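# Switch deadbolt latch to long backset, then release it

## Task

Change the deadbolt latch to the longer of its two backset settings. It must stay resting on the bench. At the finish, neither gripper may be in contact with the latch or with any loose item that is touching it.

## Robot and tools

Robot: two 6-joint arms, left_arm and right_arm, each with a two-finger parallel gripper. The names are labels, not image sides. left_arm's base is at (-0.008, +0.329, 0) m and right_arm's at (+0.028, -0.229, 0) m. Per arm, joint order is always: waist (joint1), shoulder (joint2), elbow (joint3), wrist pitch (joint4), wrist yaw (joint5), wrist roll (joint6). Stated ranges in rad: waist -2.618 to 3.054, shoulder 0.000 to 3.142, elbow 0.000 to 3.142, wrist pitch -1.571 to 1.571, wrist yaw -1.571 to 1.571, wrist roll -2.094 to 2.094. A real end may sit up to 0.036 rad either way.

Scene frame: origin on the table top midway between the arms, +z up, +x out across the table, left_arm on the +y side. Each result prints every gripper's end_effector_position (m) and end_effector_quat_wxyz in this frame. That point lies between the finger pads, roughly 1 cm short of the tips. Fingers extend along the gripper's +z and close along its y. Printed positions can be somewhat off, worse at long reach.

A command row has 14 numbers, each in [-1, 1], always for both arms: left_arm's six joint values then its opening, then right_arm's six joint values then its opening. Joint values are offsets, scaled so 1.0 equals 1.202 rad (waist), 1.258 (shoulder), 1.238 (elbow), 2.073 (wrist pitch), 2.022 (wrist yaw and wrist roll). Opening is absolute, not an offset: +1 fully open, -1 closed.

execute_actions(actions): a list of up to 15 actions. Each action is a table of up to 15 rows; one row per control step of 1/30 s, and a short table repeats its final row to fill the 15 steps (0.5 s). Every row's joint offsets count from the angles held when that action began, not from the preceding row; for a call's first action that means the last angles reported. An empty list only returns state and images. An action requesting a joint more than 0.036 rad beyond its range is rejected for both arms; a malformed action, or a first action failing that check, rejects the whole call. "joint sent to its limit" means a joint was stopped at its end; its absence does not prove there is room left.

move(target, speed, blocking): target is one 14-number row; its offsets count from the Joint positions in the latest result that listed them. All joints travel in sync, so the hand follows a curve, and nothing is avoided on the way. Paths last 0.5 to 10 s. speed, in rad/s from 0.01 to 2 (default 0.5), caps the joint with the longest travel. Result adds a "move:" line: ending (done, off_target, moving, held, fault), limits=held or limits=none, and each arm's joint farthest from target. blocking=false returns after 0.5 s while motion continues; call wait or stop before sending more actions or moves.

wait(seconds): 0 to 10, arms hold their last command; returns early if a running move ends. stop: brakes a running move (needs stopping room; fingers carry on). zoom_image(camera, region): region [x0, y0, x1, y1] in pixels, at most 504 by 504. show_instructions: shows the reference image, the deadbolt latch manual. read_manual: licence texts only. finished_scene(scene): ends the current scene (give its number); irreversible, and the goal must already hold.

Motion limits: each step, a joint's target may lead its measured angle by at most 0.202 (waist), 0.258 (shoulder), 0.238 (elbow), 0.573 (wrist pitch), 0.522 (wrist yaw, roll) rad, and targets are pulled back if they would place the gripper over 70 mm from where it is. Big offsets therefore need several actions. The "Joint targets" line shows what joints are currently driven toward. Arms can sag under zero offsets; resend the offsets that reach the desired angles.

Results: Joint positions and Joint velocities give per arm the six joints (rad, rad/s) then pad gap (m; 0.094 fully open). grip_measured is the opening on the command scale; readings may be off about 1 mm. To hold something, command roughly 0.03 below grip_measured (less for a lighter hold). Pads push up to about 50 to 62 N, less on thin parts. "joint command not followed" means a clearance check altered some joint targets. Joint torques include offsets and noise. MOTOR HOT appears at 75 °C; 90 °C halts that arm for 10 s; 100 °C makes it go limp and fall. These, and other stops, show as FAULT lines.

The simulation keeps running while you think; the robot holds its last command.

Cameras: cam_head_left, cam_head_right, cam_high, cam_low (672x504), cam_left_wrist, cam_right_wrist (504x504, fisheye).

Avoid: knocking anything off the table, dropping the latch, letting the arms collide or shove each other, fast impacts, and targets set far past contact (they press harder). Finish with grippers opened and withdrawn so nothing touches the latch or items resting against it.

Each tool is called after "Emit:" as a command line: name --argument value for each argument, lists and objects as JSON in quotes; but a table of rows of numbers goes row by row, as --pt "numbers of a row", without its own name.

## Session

Emit:
show_instructions

Emit:
execute_actions --actions '[]'

Reference images for this scene: deadbolt latch manual.

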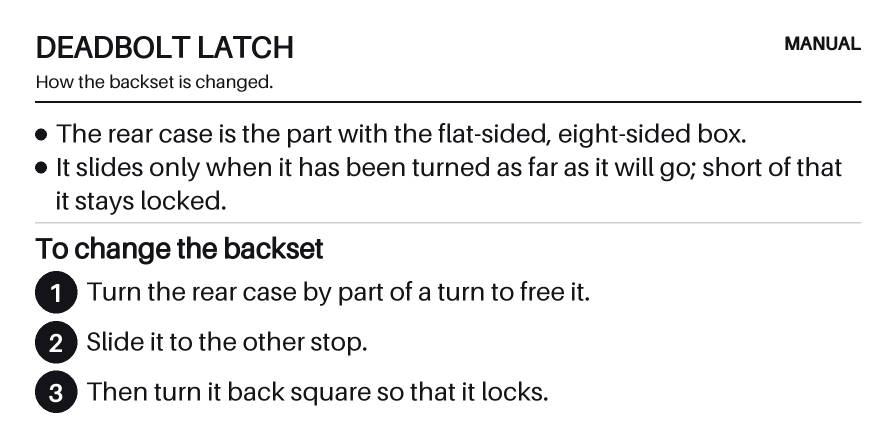

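Scene clock: 0.00 s.
left_arm: end_effector_position=(+0.2953, +0.0324, +0.1052) grip_measured=+1.000 end_effector_quat_wxyz=(+0.060, +0.358, +0.930, -0.064) | right_arm: end_effector_position=(+0.4624, -0.2996, +0.3746) grip_measured=+1.000 end_effector_quat_wxyz=(+0.129, +0.804, +0.462, +0.352)
Joint names: [waist, shoulder, elbow, wrist pitch, wrist yaw, wrist roll]
Joint positions: left_arm=[-0.689  2.013  1.744 -1.143  0.075 -0.016  0.094] | right_arm=[-0.393  1.936  2.553 -1.474 -0.314  1.927  0.094]
Joint velocities: left_arm=[-0.007 -0.012 -0.017  0.007  0.037  0.007  0.   ] | right_arm=[-0.032 -0.022 -0.002  0.066 -0.022  0.022  0.   ]
Joint torques (N m, as the arm reports them, + toward a larger angle): no reading
Joint targets: left_arm=[-0.689 2.007 1.750 -1.145 0.077 -0.016] | right_arm=[-0.393 1.936 2.554 -1.488 -0.312 1.923]

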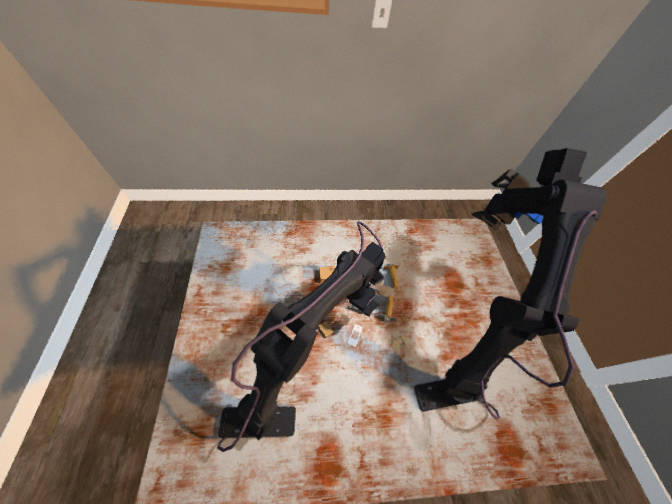

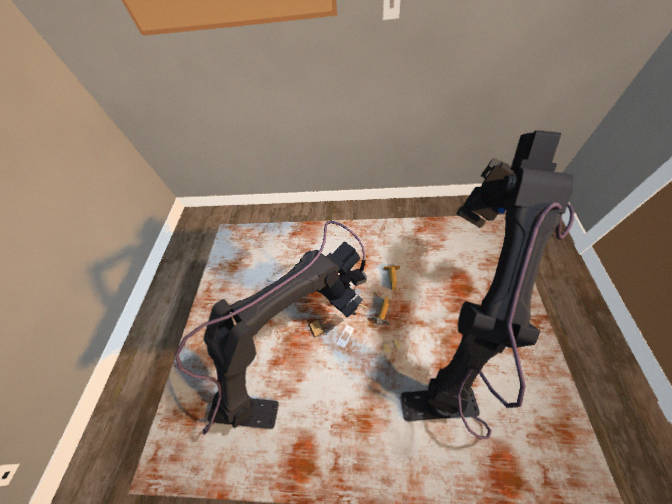

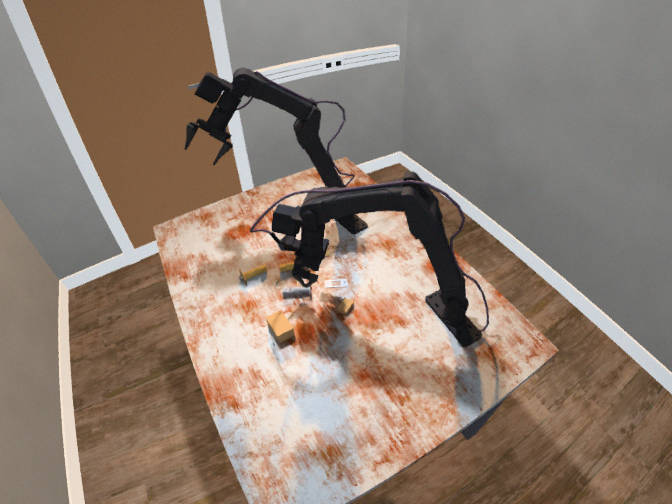

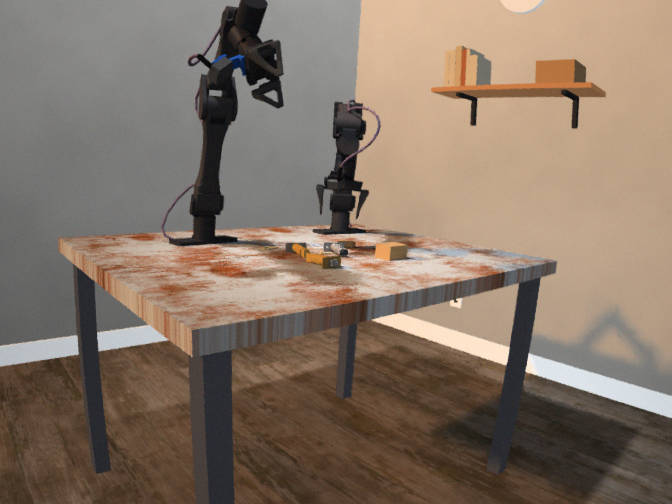

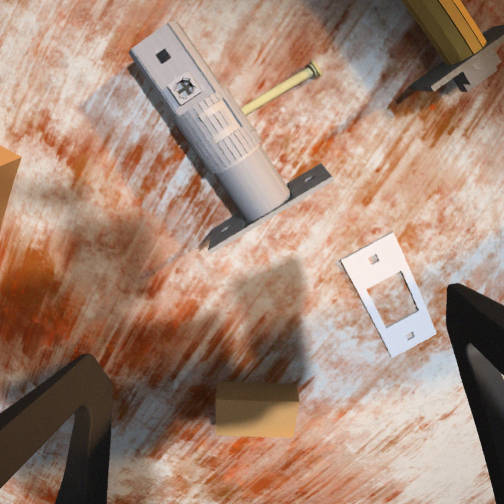

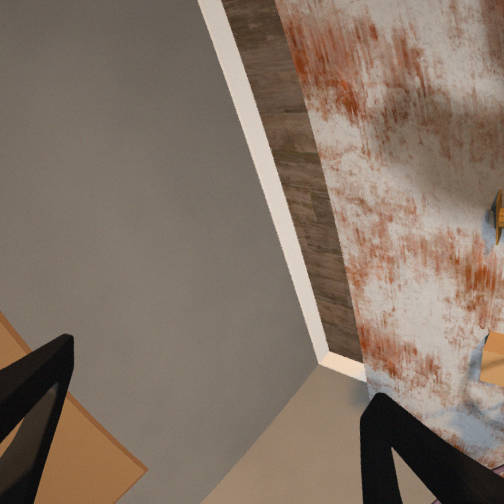

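Emit:
move --target '[0.55,-0.35,0,0,0,0,1,0,0,0,0,0,0,1]' --speed 1.0

Emit:
zoom_image --camera "cam_low" --region '[250,225,420,285]'

Emit:
zoom_image --camera "cam_head_left" --region '[280,240,440,360]'

Emit:
zoom_image --camera "cam_high" --region '[220,240,380,360]'

Scene clock: 9.53 s.
left_arm: end_effector_position=(+0.3838, +0.2857, +0.2783) grip_measured=+1.000 end_effector_quat_wxyz=(+0.295, +0.042, +0.953, -0.048) | right_arm: end_effector_position=(+0.4627, -0.2997, +0.3749) grip_measured=+1.000 end_effector_quat_wxyz=(+0.129, +0.803, +0.462, +0.353)
Joint names: [waist, shoulder, elbow, wrist pitch, wrist yaw, wrist roll]
Joint positions: left_arm=[-0.025  1.577  1.744 -1.134  0.069 -0.016  0.094] | right_arm=[-0.393  1.936  2.553 -1.472 -0.314  1.927  0.094]
Joint velocities: left_arm=[ 0.002 -0.022 -0.002  0.037 -0.095  0.022  0.   ] | right_arm=[ 0.012  0.002  0.012 -0.095  0.007 -0.051  0.   ]
Joint torques (N m, as the arm reports them, + toward a larger angle): left_arm=[-0.22 -6.97  7.47  1.47  0.08 -0.04] | right_arm=[ 0.07 -8.19  5.47  1.41 -0.14 -0.05]
Joint targets: left_arm=[-0.027 1.572 1.744 -1.143 0.075 -0.016] | right_arm=[-0.393 1.936 2.553 -1.474 -0.314 1.927]
move: done; limits=none; left_arm: farthest joint: the wrist pitch, 0.009 radians from its target (0.000 radians at the start); right_arm: farthest joint: the wrist pitch, 0.002 radians from its target (0.000 radians at the start)

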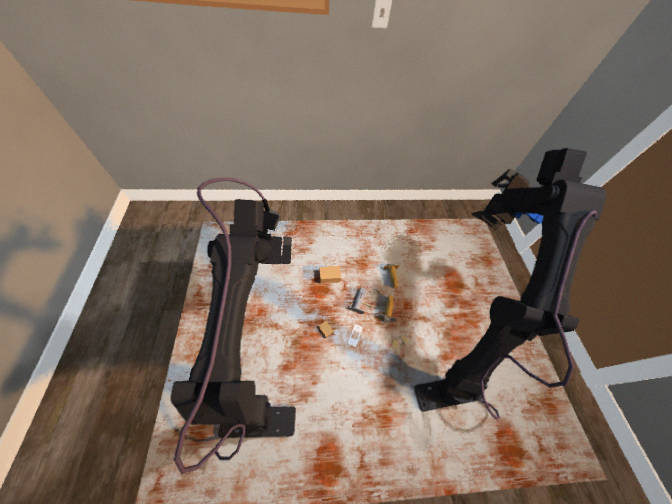

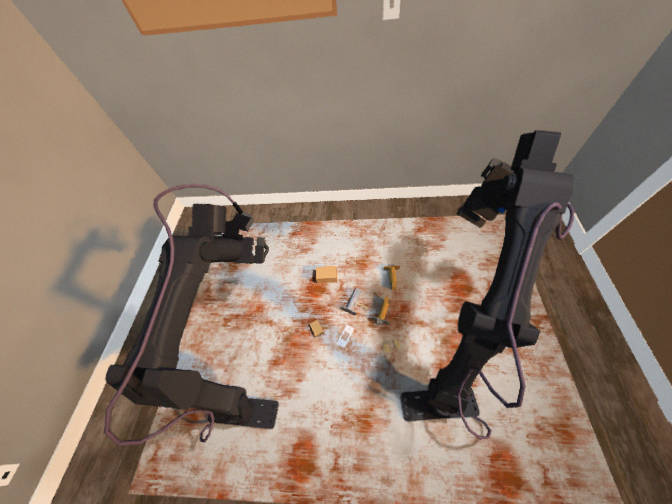

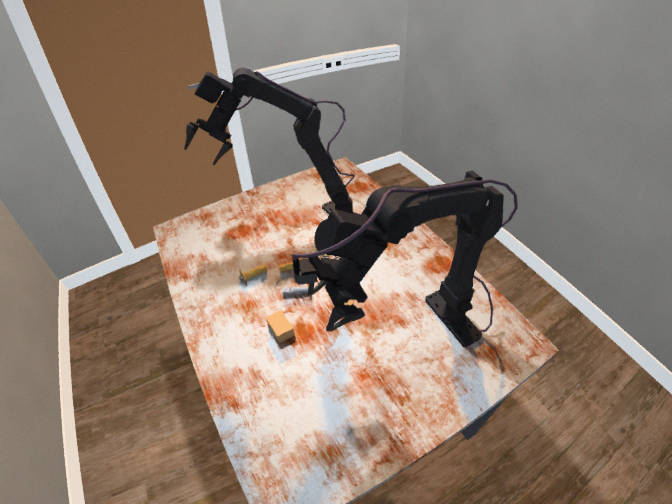

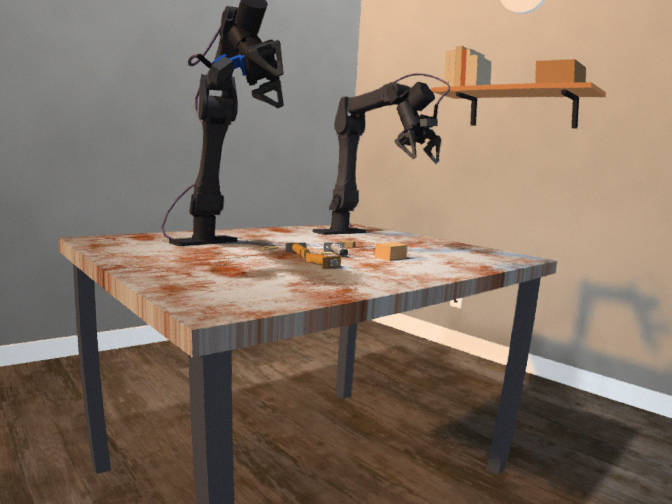

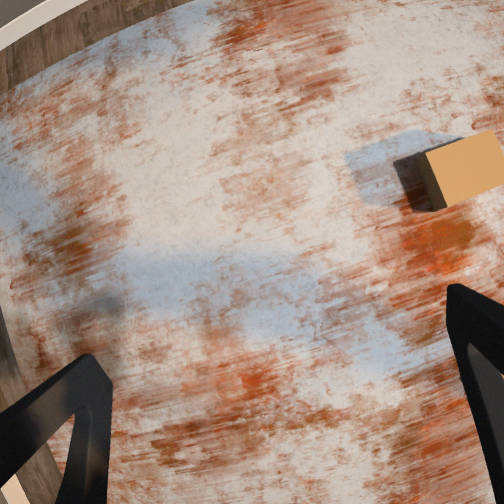

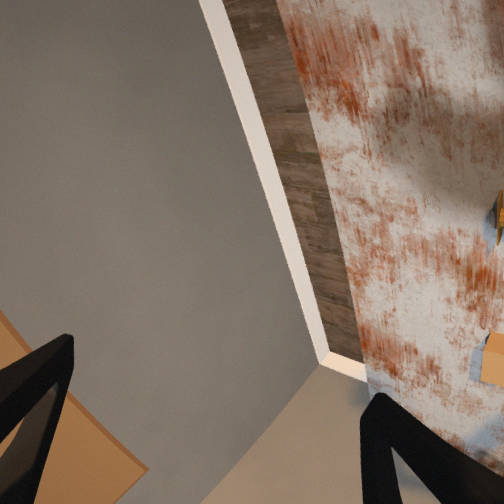

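Region (250, 225, 420, 285) of cam_low's 672x504 image, scaled by 2.965, with more detail than that image has; it fills the top 178 rows of this view, and the rest is white.

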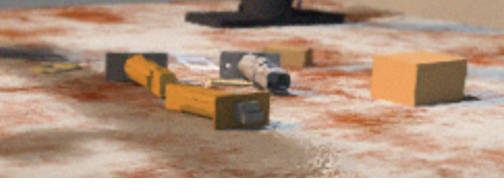

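Region (280, 240, 440, 360) of cam_head_left's 672x504 image, scaled by 3.150, with more detail than that image has; it fills the top 378 rows of this view, and the rest is white.

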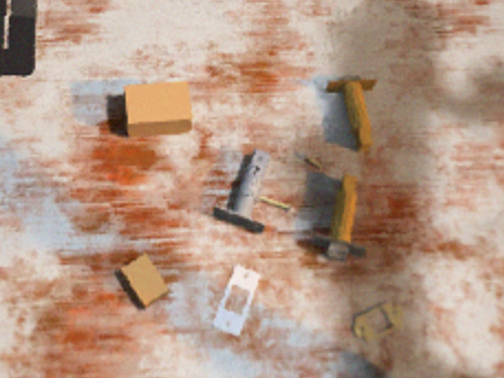

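Region (220, 240, 380, 360) of cam_high's 672x504 image, scaled by 3.150, with more detail than that image has; it fills the top 378 rows of this view, and the rest is white.

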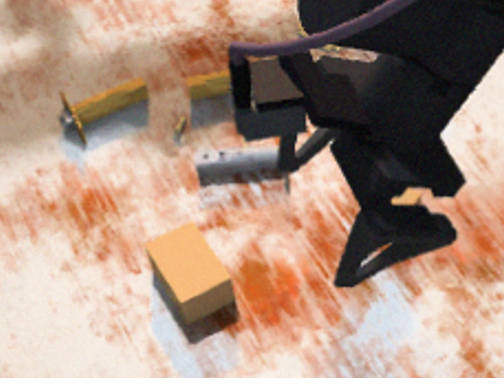

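Emit:
move --target '[0.2,0,0,0,0,0,1,0.735,-0.099,-0.813,0.081,0.155,-0.31,0.6]' --speed 1.0

Scene clock: 41.63 s.
left_arm: end_effector_position=(+0.3831, +0.3781, +0.2783) grip_measured=+1.000 end_effector_quat_wxyz=(+0.299, -0.070, +0.952, -0.013) | right_arm: end_effector_position=(+0.3048, -0.0349, +0.1193) grip_measured=+0.602 end_effector_quat_wxyz=(-0.009, +0.348, +0.937, +0.003)
Joint names: [waist, shoulder, elbow, wrist pitch, wrist yaw, wrist roll]
Joint positions: left_arm=[ 0.21   1.577  1.744 -1.134  0.069 -0.016  0.094] | right_arm=[ 0.495  1.829  1.565 -1.312 -0.018  1.311  0.075]
Joint velocities: left_arm=[-0.012 -0.002  0.007  0.037  0.081 -0.125  0.   ] | right_arm=[ 0.002 -0.012 -0.007  0.007  0.007 -0.022  0.   ]
Joint torques (N m, as the arm reports them, + toward a larger angle): left_arm=[ 0.42 -6.59  7.39  1.51  0.01 -0.03] | right_arm=[-0.39 -9.79  5.58  0.23  0.22 -0.08]
Joint targets: left_arm=[0.216 1.577 1.744 -1.134 0.069 -0.016] | right_arm=[0.490 1.811 1.546 -1.304 -0.000 1.300]
move: done; limits=none; left_arm: farthest joint: the waist, 0.005 radians from its target (0.240 radians at the start); right_arm: farthest joint: the shoulder, 0.018 radians from its target (0.124 radians at the start)

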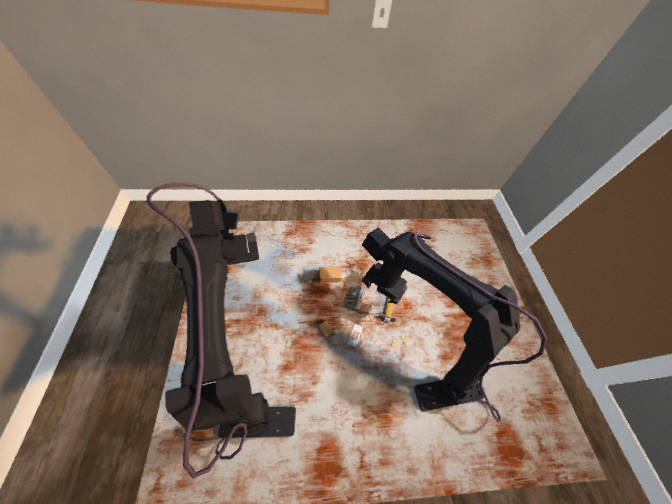

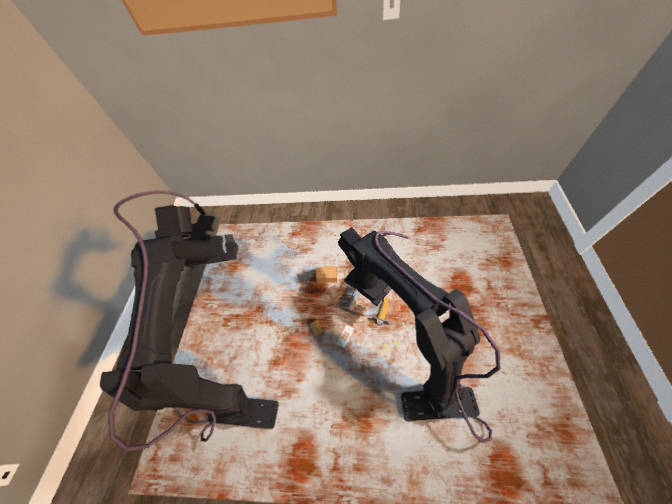

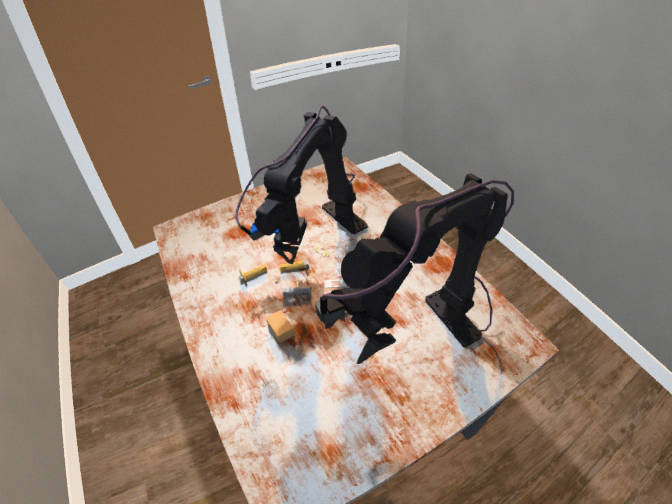

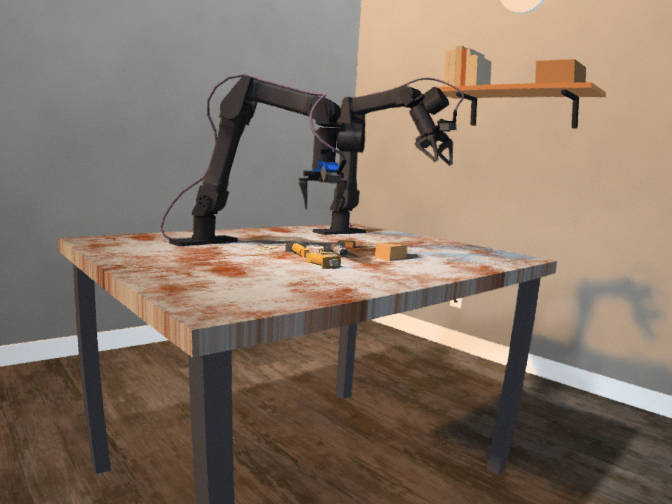

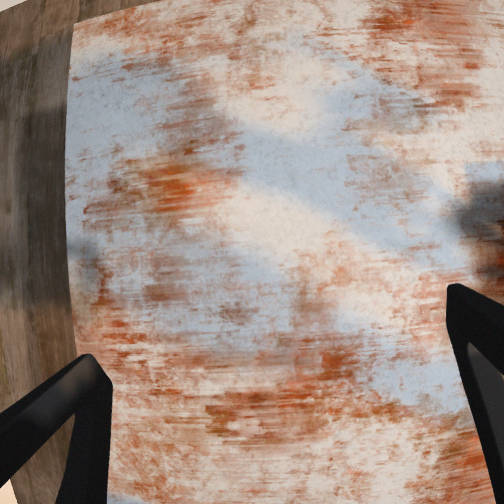

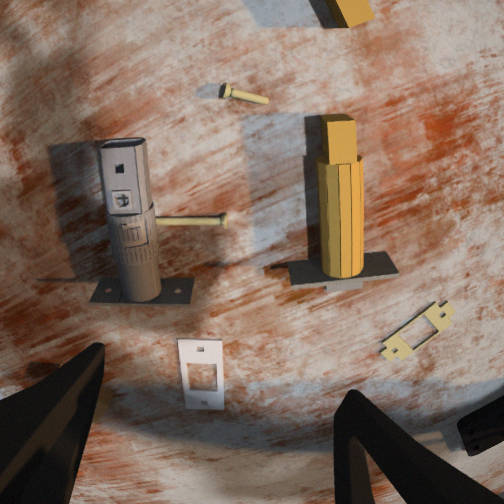

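Emit:
move --target '[0,0,0,0,0,0,1,0.023,0.175,0.07,0.059,0.009,-0.03,0.6]' --speed 0.6

Scene clock: 55.90 s.
left_arm: end_effector_position=(+0.3831, +0.3781, +0.2783) grip_measured=+1.000 end_effector_quat_wxyz=(+0.299, -0.070, +0.952, -0.013) | right_arm: end_effector_position=(+0.3313, -0.0080, +0.0577) grip_measured=+0.602 end_effector_quat_wxyz=(-0.024, +0.316, +0.948, -0.017)
Joint names: [waist, shoulder, elbow, wrist pitch, wrist yaw, wrist roll]
Joint positions: left_arm=[ 0.21   1.577  1.744 -1.134  0.069 -0.016  0.094] | right_arm=[ 0.514  2.05   1.621 -1.198 -0.018  1.261  0.075]
Joint velocities: left_arm=[ 0.007  0.007 -0.017 -0.037  0.022  0.007  0.   ] | right_arm=[-0.007  0.002  0.007 -0.007  0.066 -0.007 -0.001]
Joint torques (N m, as the arm reports them, + toward a larger angle): left_arm=[-0.04 -6.61  7.4   1.51  0.02 -0.04] | right_arm=[  0.64 -10.31   9.28   0.14   0.2   -0.12]
Joint targets: left_arm=[0.210 1.577 1.744 -1.134 0.069 -0.016] | right_arm=[0.522 2.049 1.652 -1.189 -0.000 1.251]
move: off_target (right_arm); limits=none; left_arm: farthest joint: the waist, 0.000 radians from its target (0.000 radians at the start); right_arm: farthest joint: the elbow, 0.030 radians from its target (0.087 radians at the start)

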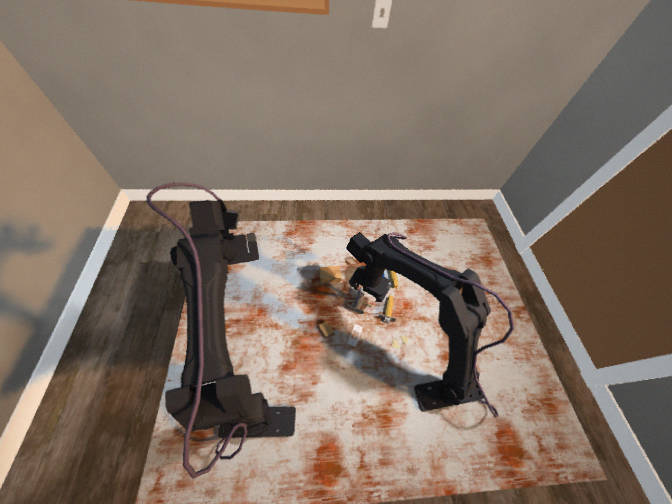

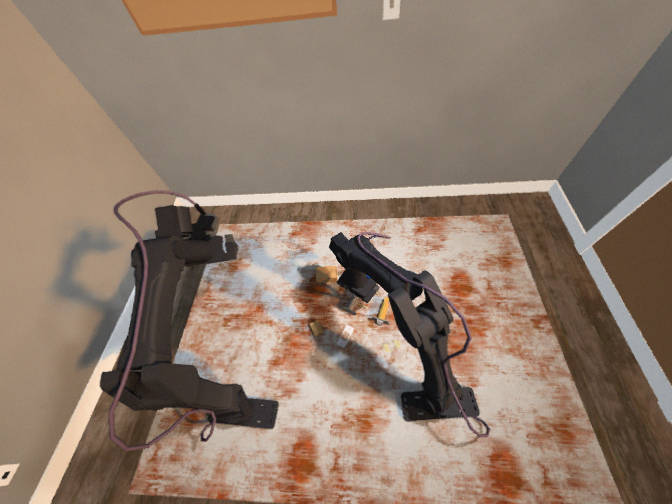

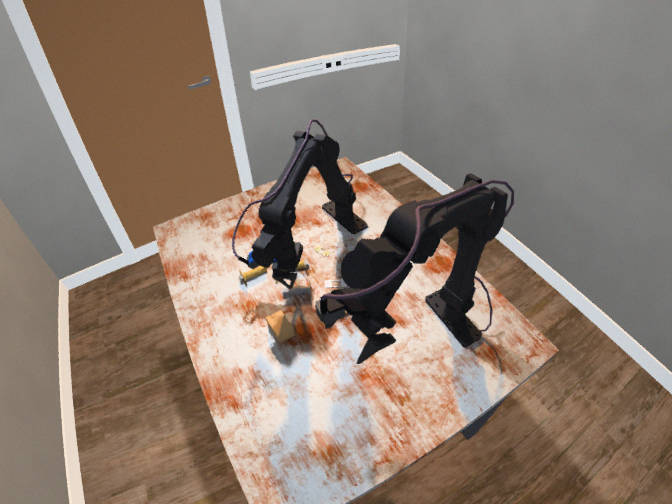

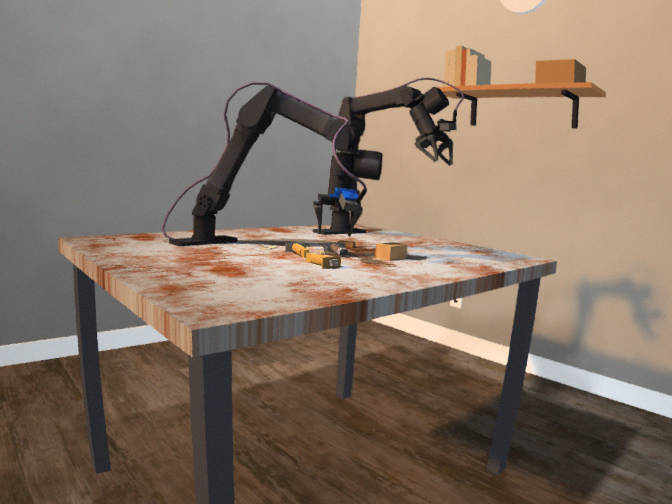

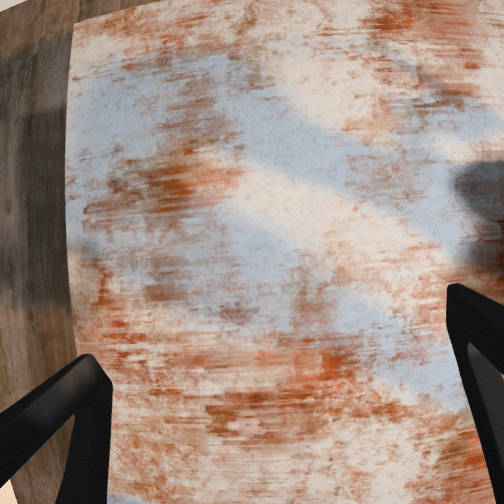

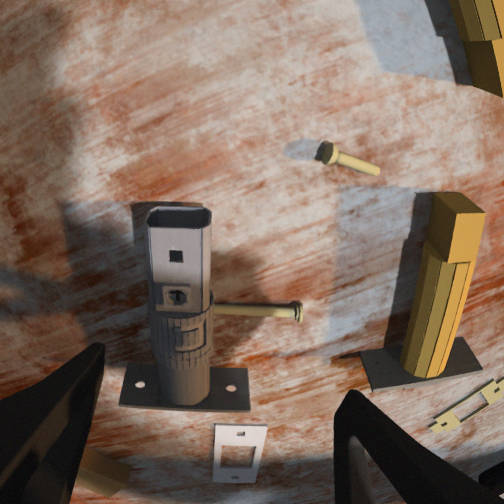

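Emit:
move --target '[0,0,0,0,0,0,1,0.053,0.012,0.035,-0.008,0.009,0.047,0.6]' --speed 0.4

Scene clock: 72.23 s.
left_arm: end_effector_position=(+0.3831, +0.3781, +0.2783) grip_measured=+1.000 end_effector_quat_wxyz=(+0.299, -0.070, +0.952, -0.013) | right_arm: end_effector_position=(+0.3175, +0.0094, +0.0577) grip_measured=+0.602 end_effector_quat_wxyz=(-0.022, +0.327, +0.945, -0.020)
Joint names: [waist, shoulder, elbow, wrist pitch, wrist yaw, wrist roll]
Joint positions: left_arm=[ 0.21   1.577  1.744 -1.134  0.069 -0.016  0.094] | right_arm=[ 0.574  2.05   1.621 -1.199 -0.016  1.345  0.075]
Joint velocities: left_arm=[-0.002 -0.007 -0.007  0.007 -0.007 -0.007  0.   ] | right_arm=[-0.012  0.002 -0.007  0.037  0.022  0.051  0.001]
Joint torques (N m, as the arm reports them, + toward a larger angle): left_arm=[-0.02 -6.61  7.39  1.51  0.03 -0.04] | right_arm=[ 0.23 -9.31 10.18 -0.22  0.15  0.13]
Joint targets: left_arm=[0.210 1.577 1.744 -1.134 0.069 -0.016] | right_arm=[0.578 2.065 1.665 -1.215 0.001 1.356]
move: off_target (right_arm); limits=none; left_arm: farthest joint: the waist, 0.000 radians from its target (0.000 radians at the start); right_arm: farthest joint: the elbow, 0.043 radians from its target (0.043 radians at the start)

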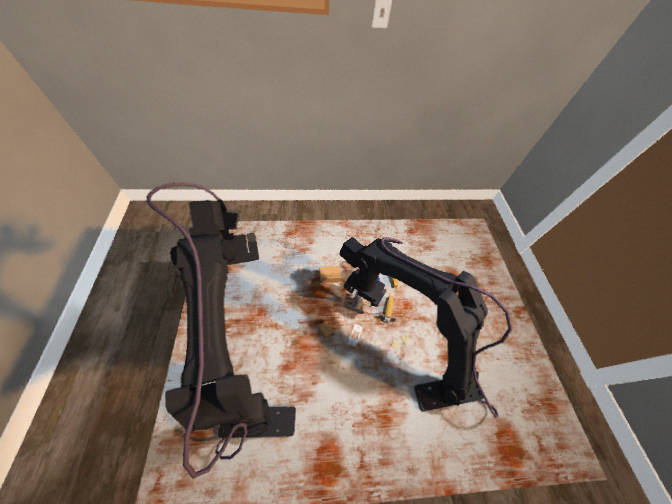

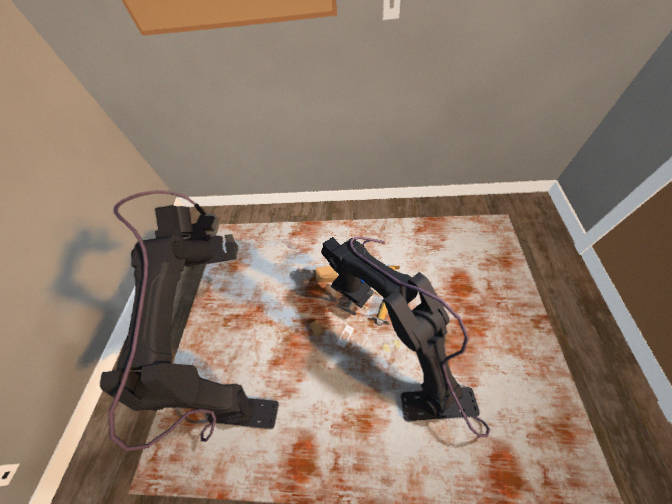

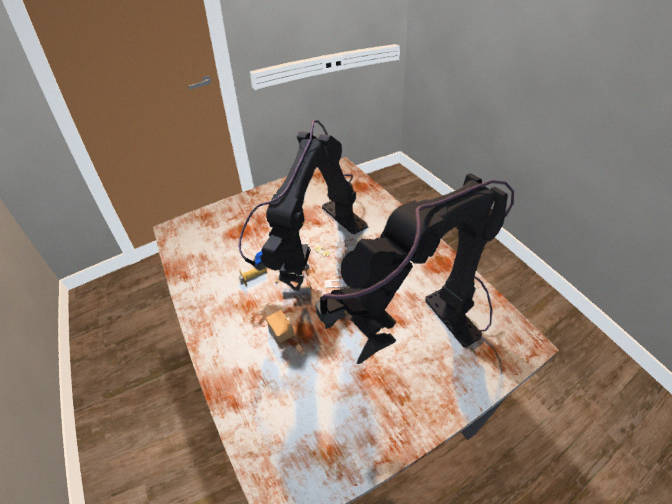

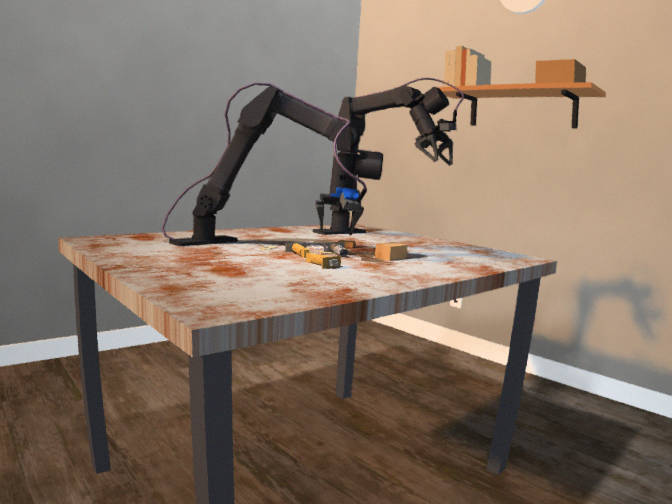

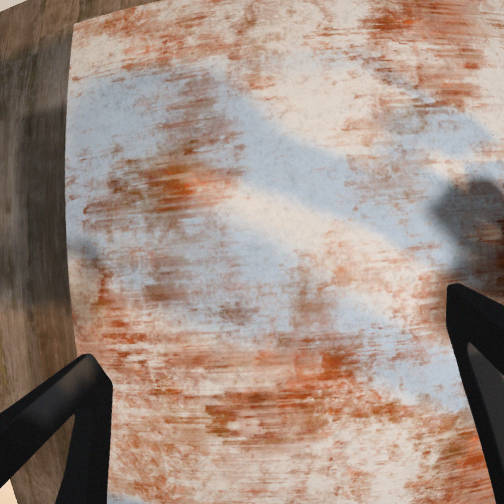

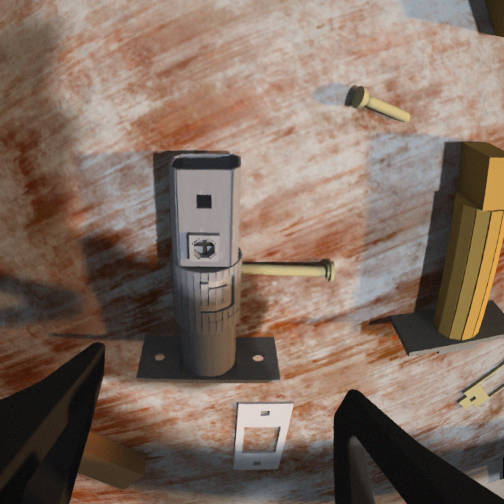

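Emit:
move --target '[0,0,0,0,0,0,1,0.015,0.006,-0.068,0.052,0.008,0.012,0.6]' --speed 0.3

Scene clock: 83.13 s.
left_arm: end_effector_position=(+0.3831, +0.3781, +0.2783) grip_measured=+1.000 end_effector_quat_wxyz=(+0.299, -0.070, +0.952, -0.013) | right_arm: end_effector_position=(+0.3203, +0.0161, +0.0425) grip_measured=+0.602 end_effector_quat_wxyz=(-0.012, +0.329, +0.944, -0.003)
Joint names: [waist, shoulder, elbow, wrist pitch, wrist yaw, wrist roll]
Joint positions: left_arm=[ 0.21   1.577  1.744 -1.134  0.069 -0.016  0.094] | right_arm=[ 0.583  2.05   1.561 -1.1   -0.016  1.359  0.075]
Joint velocities: left_arm=[-0.022 -0.002  0.032  0.022  0.037 -0.051  0.   ] | right_arm=[ 0.017  0.002  0.002 -0.037 -0.037  0.051 -0.001]
Joint torques (N m, as the arm reports them, + toward a larger angle): left_arm=[-0.04 -6.65  7.36  1.53  0.02 -0.04] | right_arm=[ 0.43 -9.72  4.89  0.15  0.13  0.08]
Joint targets: left_arm=[0.210 1.577 1.744 -1.134 0.069 -0.016] | right_arm=[0.592 2.057 1.537 -1.091 -0.000 1.369]
move: off_target (right_arm); limits=none; left_arm: farthest joint: the waist, 0.000 radians from its target (0.000 radians at the start); right_arm: farthest joint: the elbow, 0.024 radians from its target (0.085 radians at the start)

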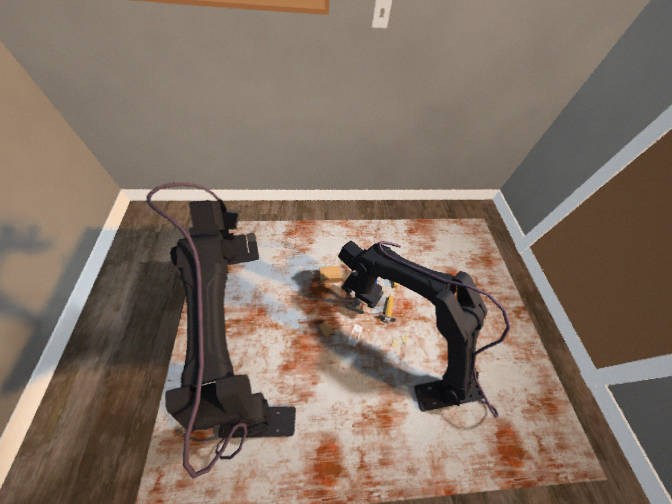

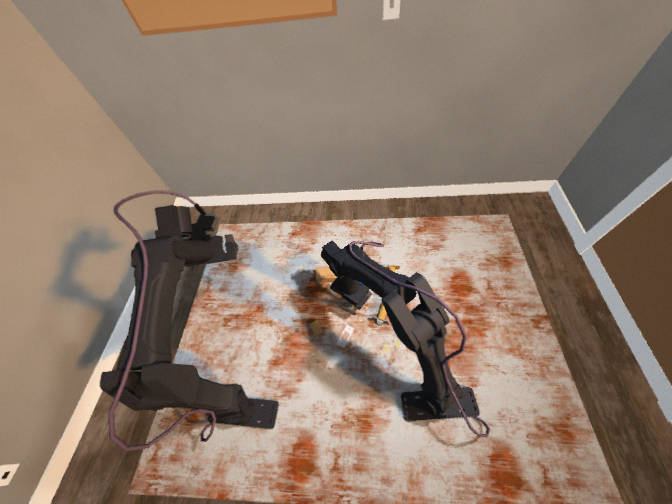

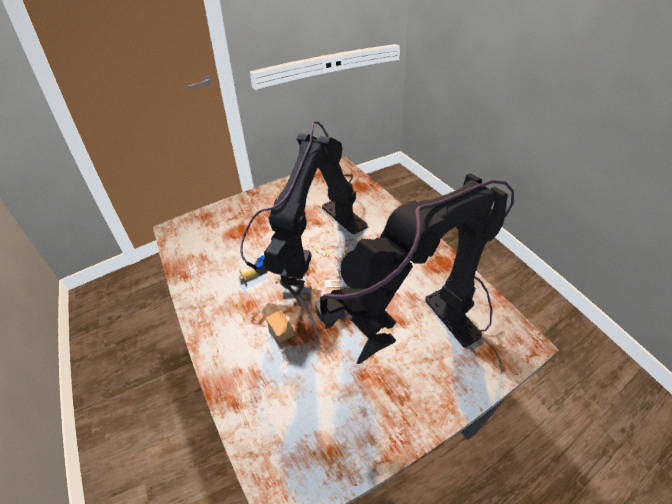

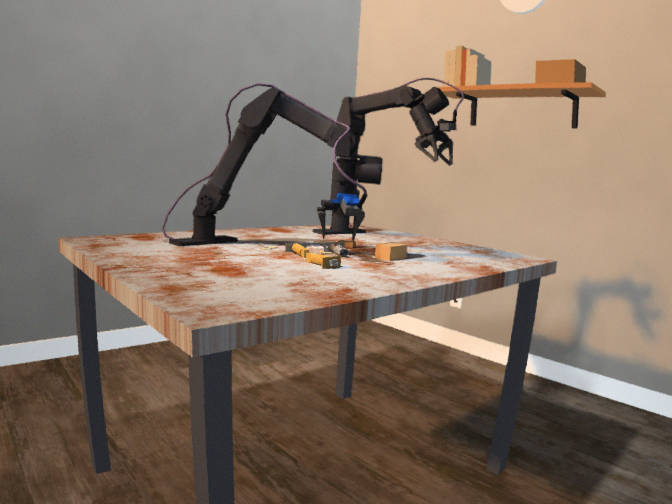

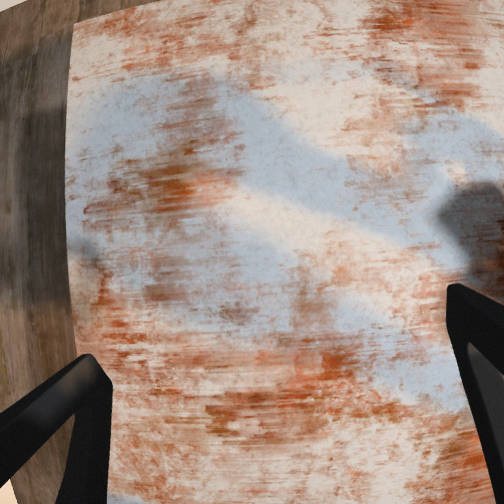

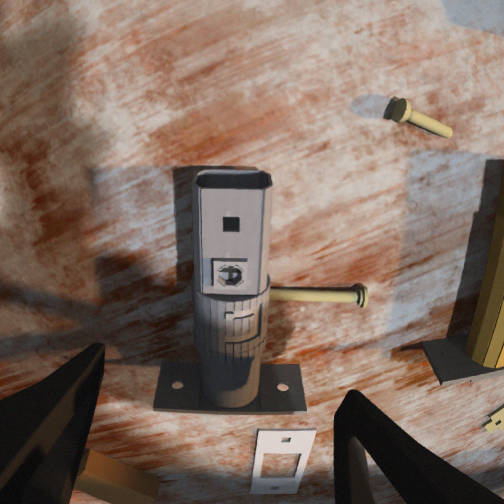

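Emit:
execute_actions --actions '[[[0,0,0,0,0,0,1,0,0.02,-0.065,0.038,0,0,0.6]],[[0,0,0,0,0,0,1,0,0,0,0,0,0,0.6]]]'

Scene clock: 90.90 s.
left_arm: end_effector_position=(+0.3831, +0.3781, +0.2783) grip_measured=+1.000 end_effector_quat_wxyz=(+0.299, -0.070, +0.952, -0.013) | right_arm: end_effector_position=(+0.3175, +0.0138, +0.0224) grip_measured=+0.602 end_effector_quat_wxyz=(-0.014, +0.329, +0.944, -0.006)
Joint names: [waist, shoulder, elbow, wrist pitch, wrist yaw, wrist roll]
Joint positions: left_arm=[ 0.21   1.577  1.744 -1.134  0.069 -0.016  0.094] | right_arm=[ 0.583  2.065  1.501 -1.032 -0.016  1.359  0.075]
Joint velocities: left_arm=[-0.007 -0.002 -0.017 -0.022  0.037  0.051  0.   ] | right_arm=[ 0.002 -0.012 -0.012  0.066 -0.037  0.007 -0.   ]
Joint torques (N m, as the arm reports them, + toward a larger angle): left_arm=[-0.03 -6.6   7.39  1.52  0.03 -0.04] | right_arm=[  0.06 -10.37   6.72   0.09   0.02   0.03]
Joint targets: left_arm=[0.210 1.577 1.744 -1.134 0.069 -0.016] | right_arm=[0.583 2.065 1.501 -1.032 -0.016 1.359]

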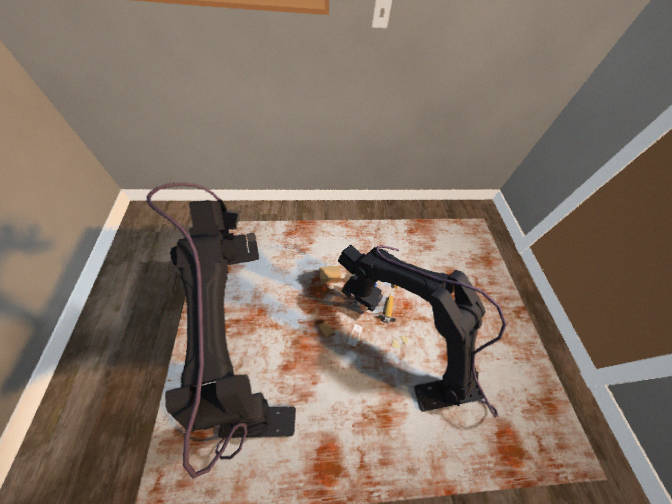

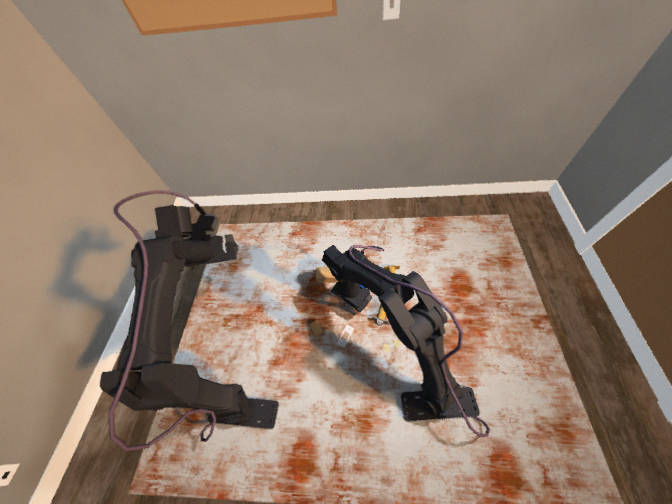

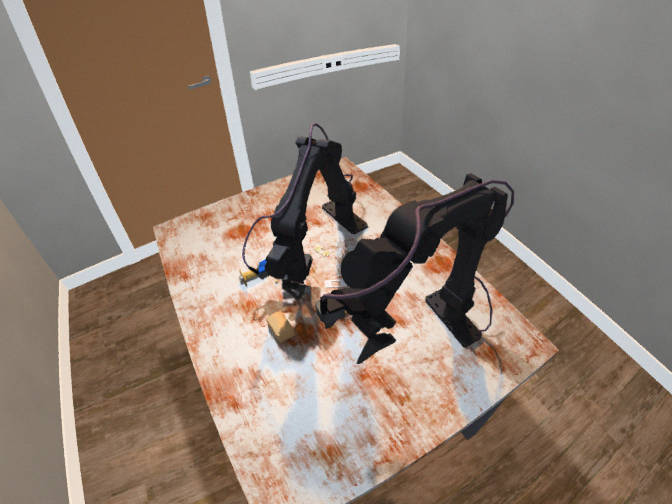

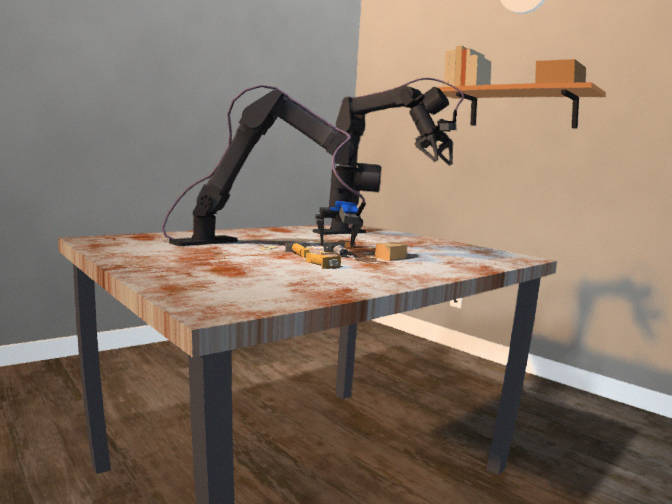

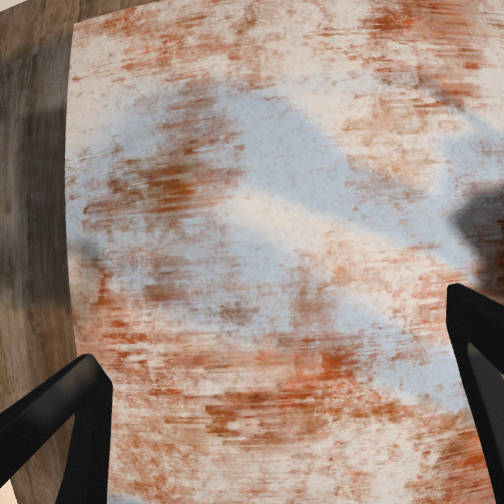

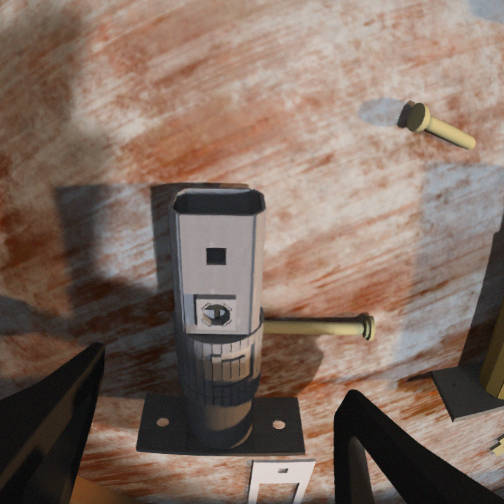

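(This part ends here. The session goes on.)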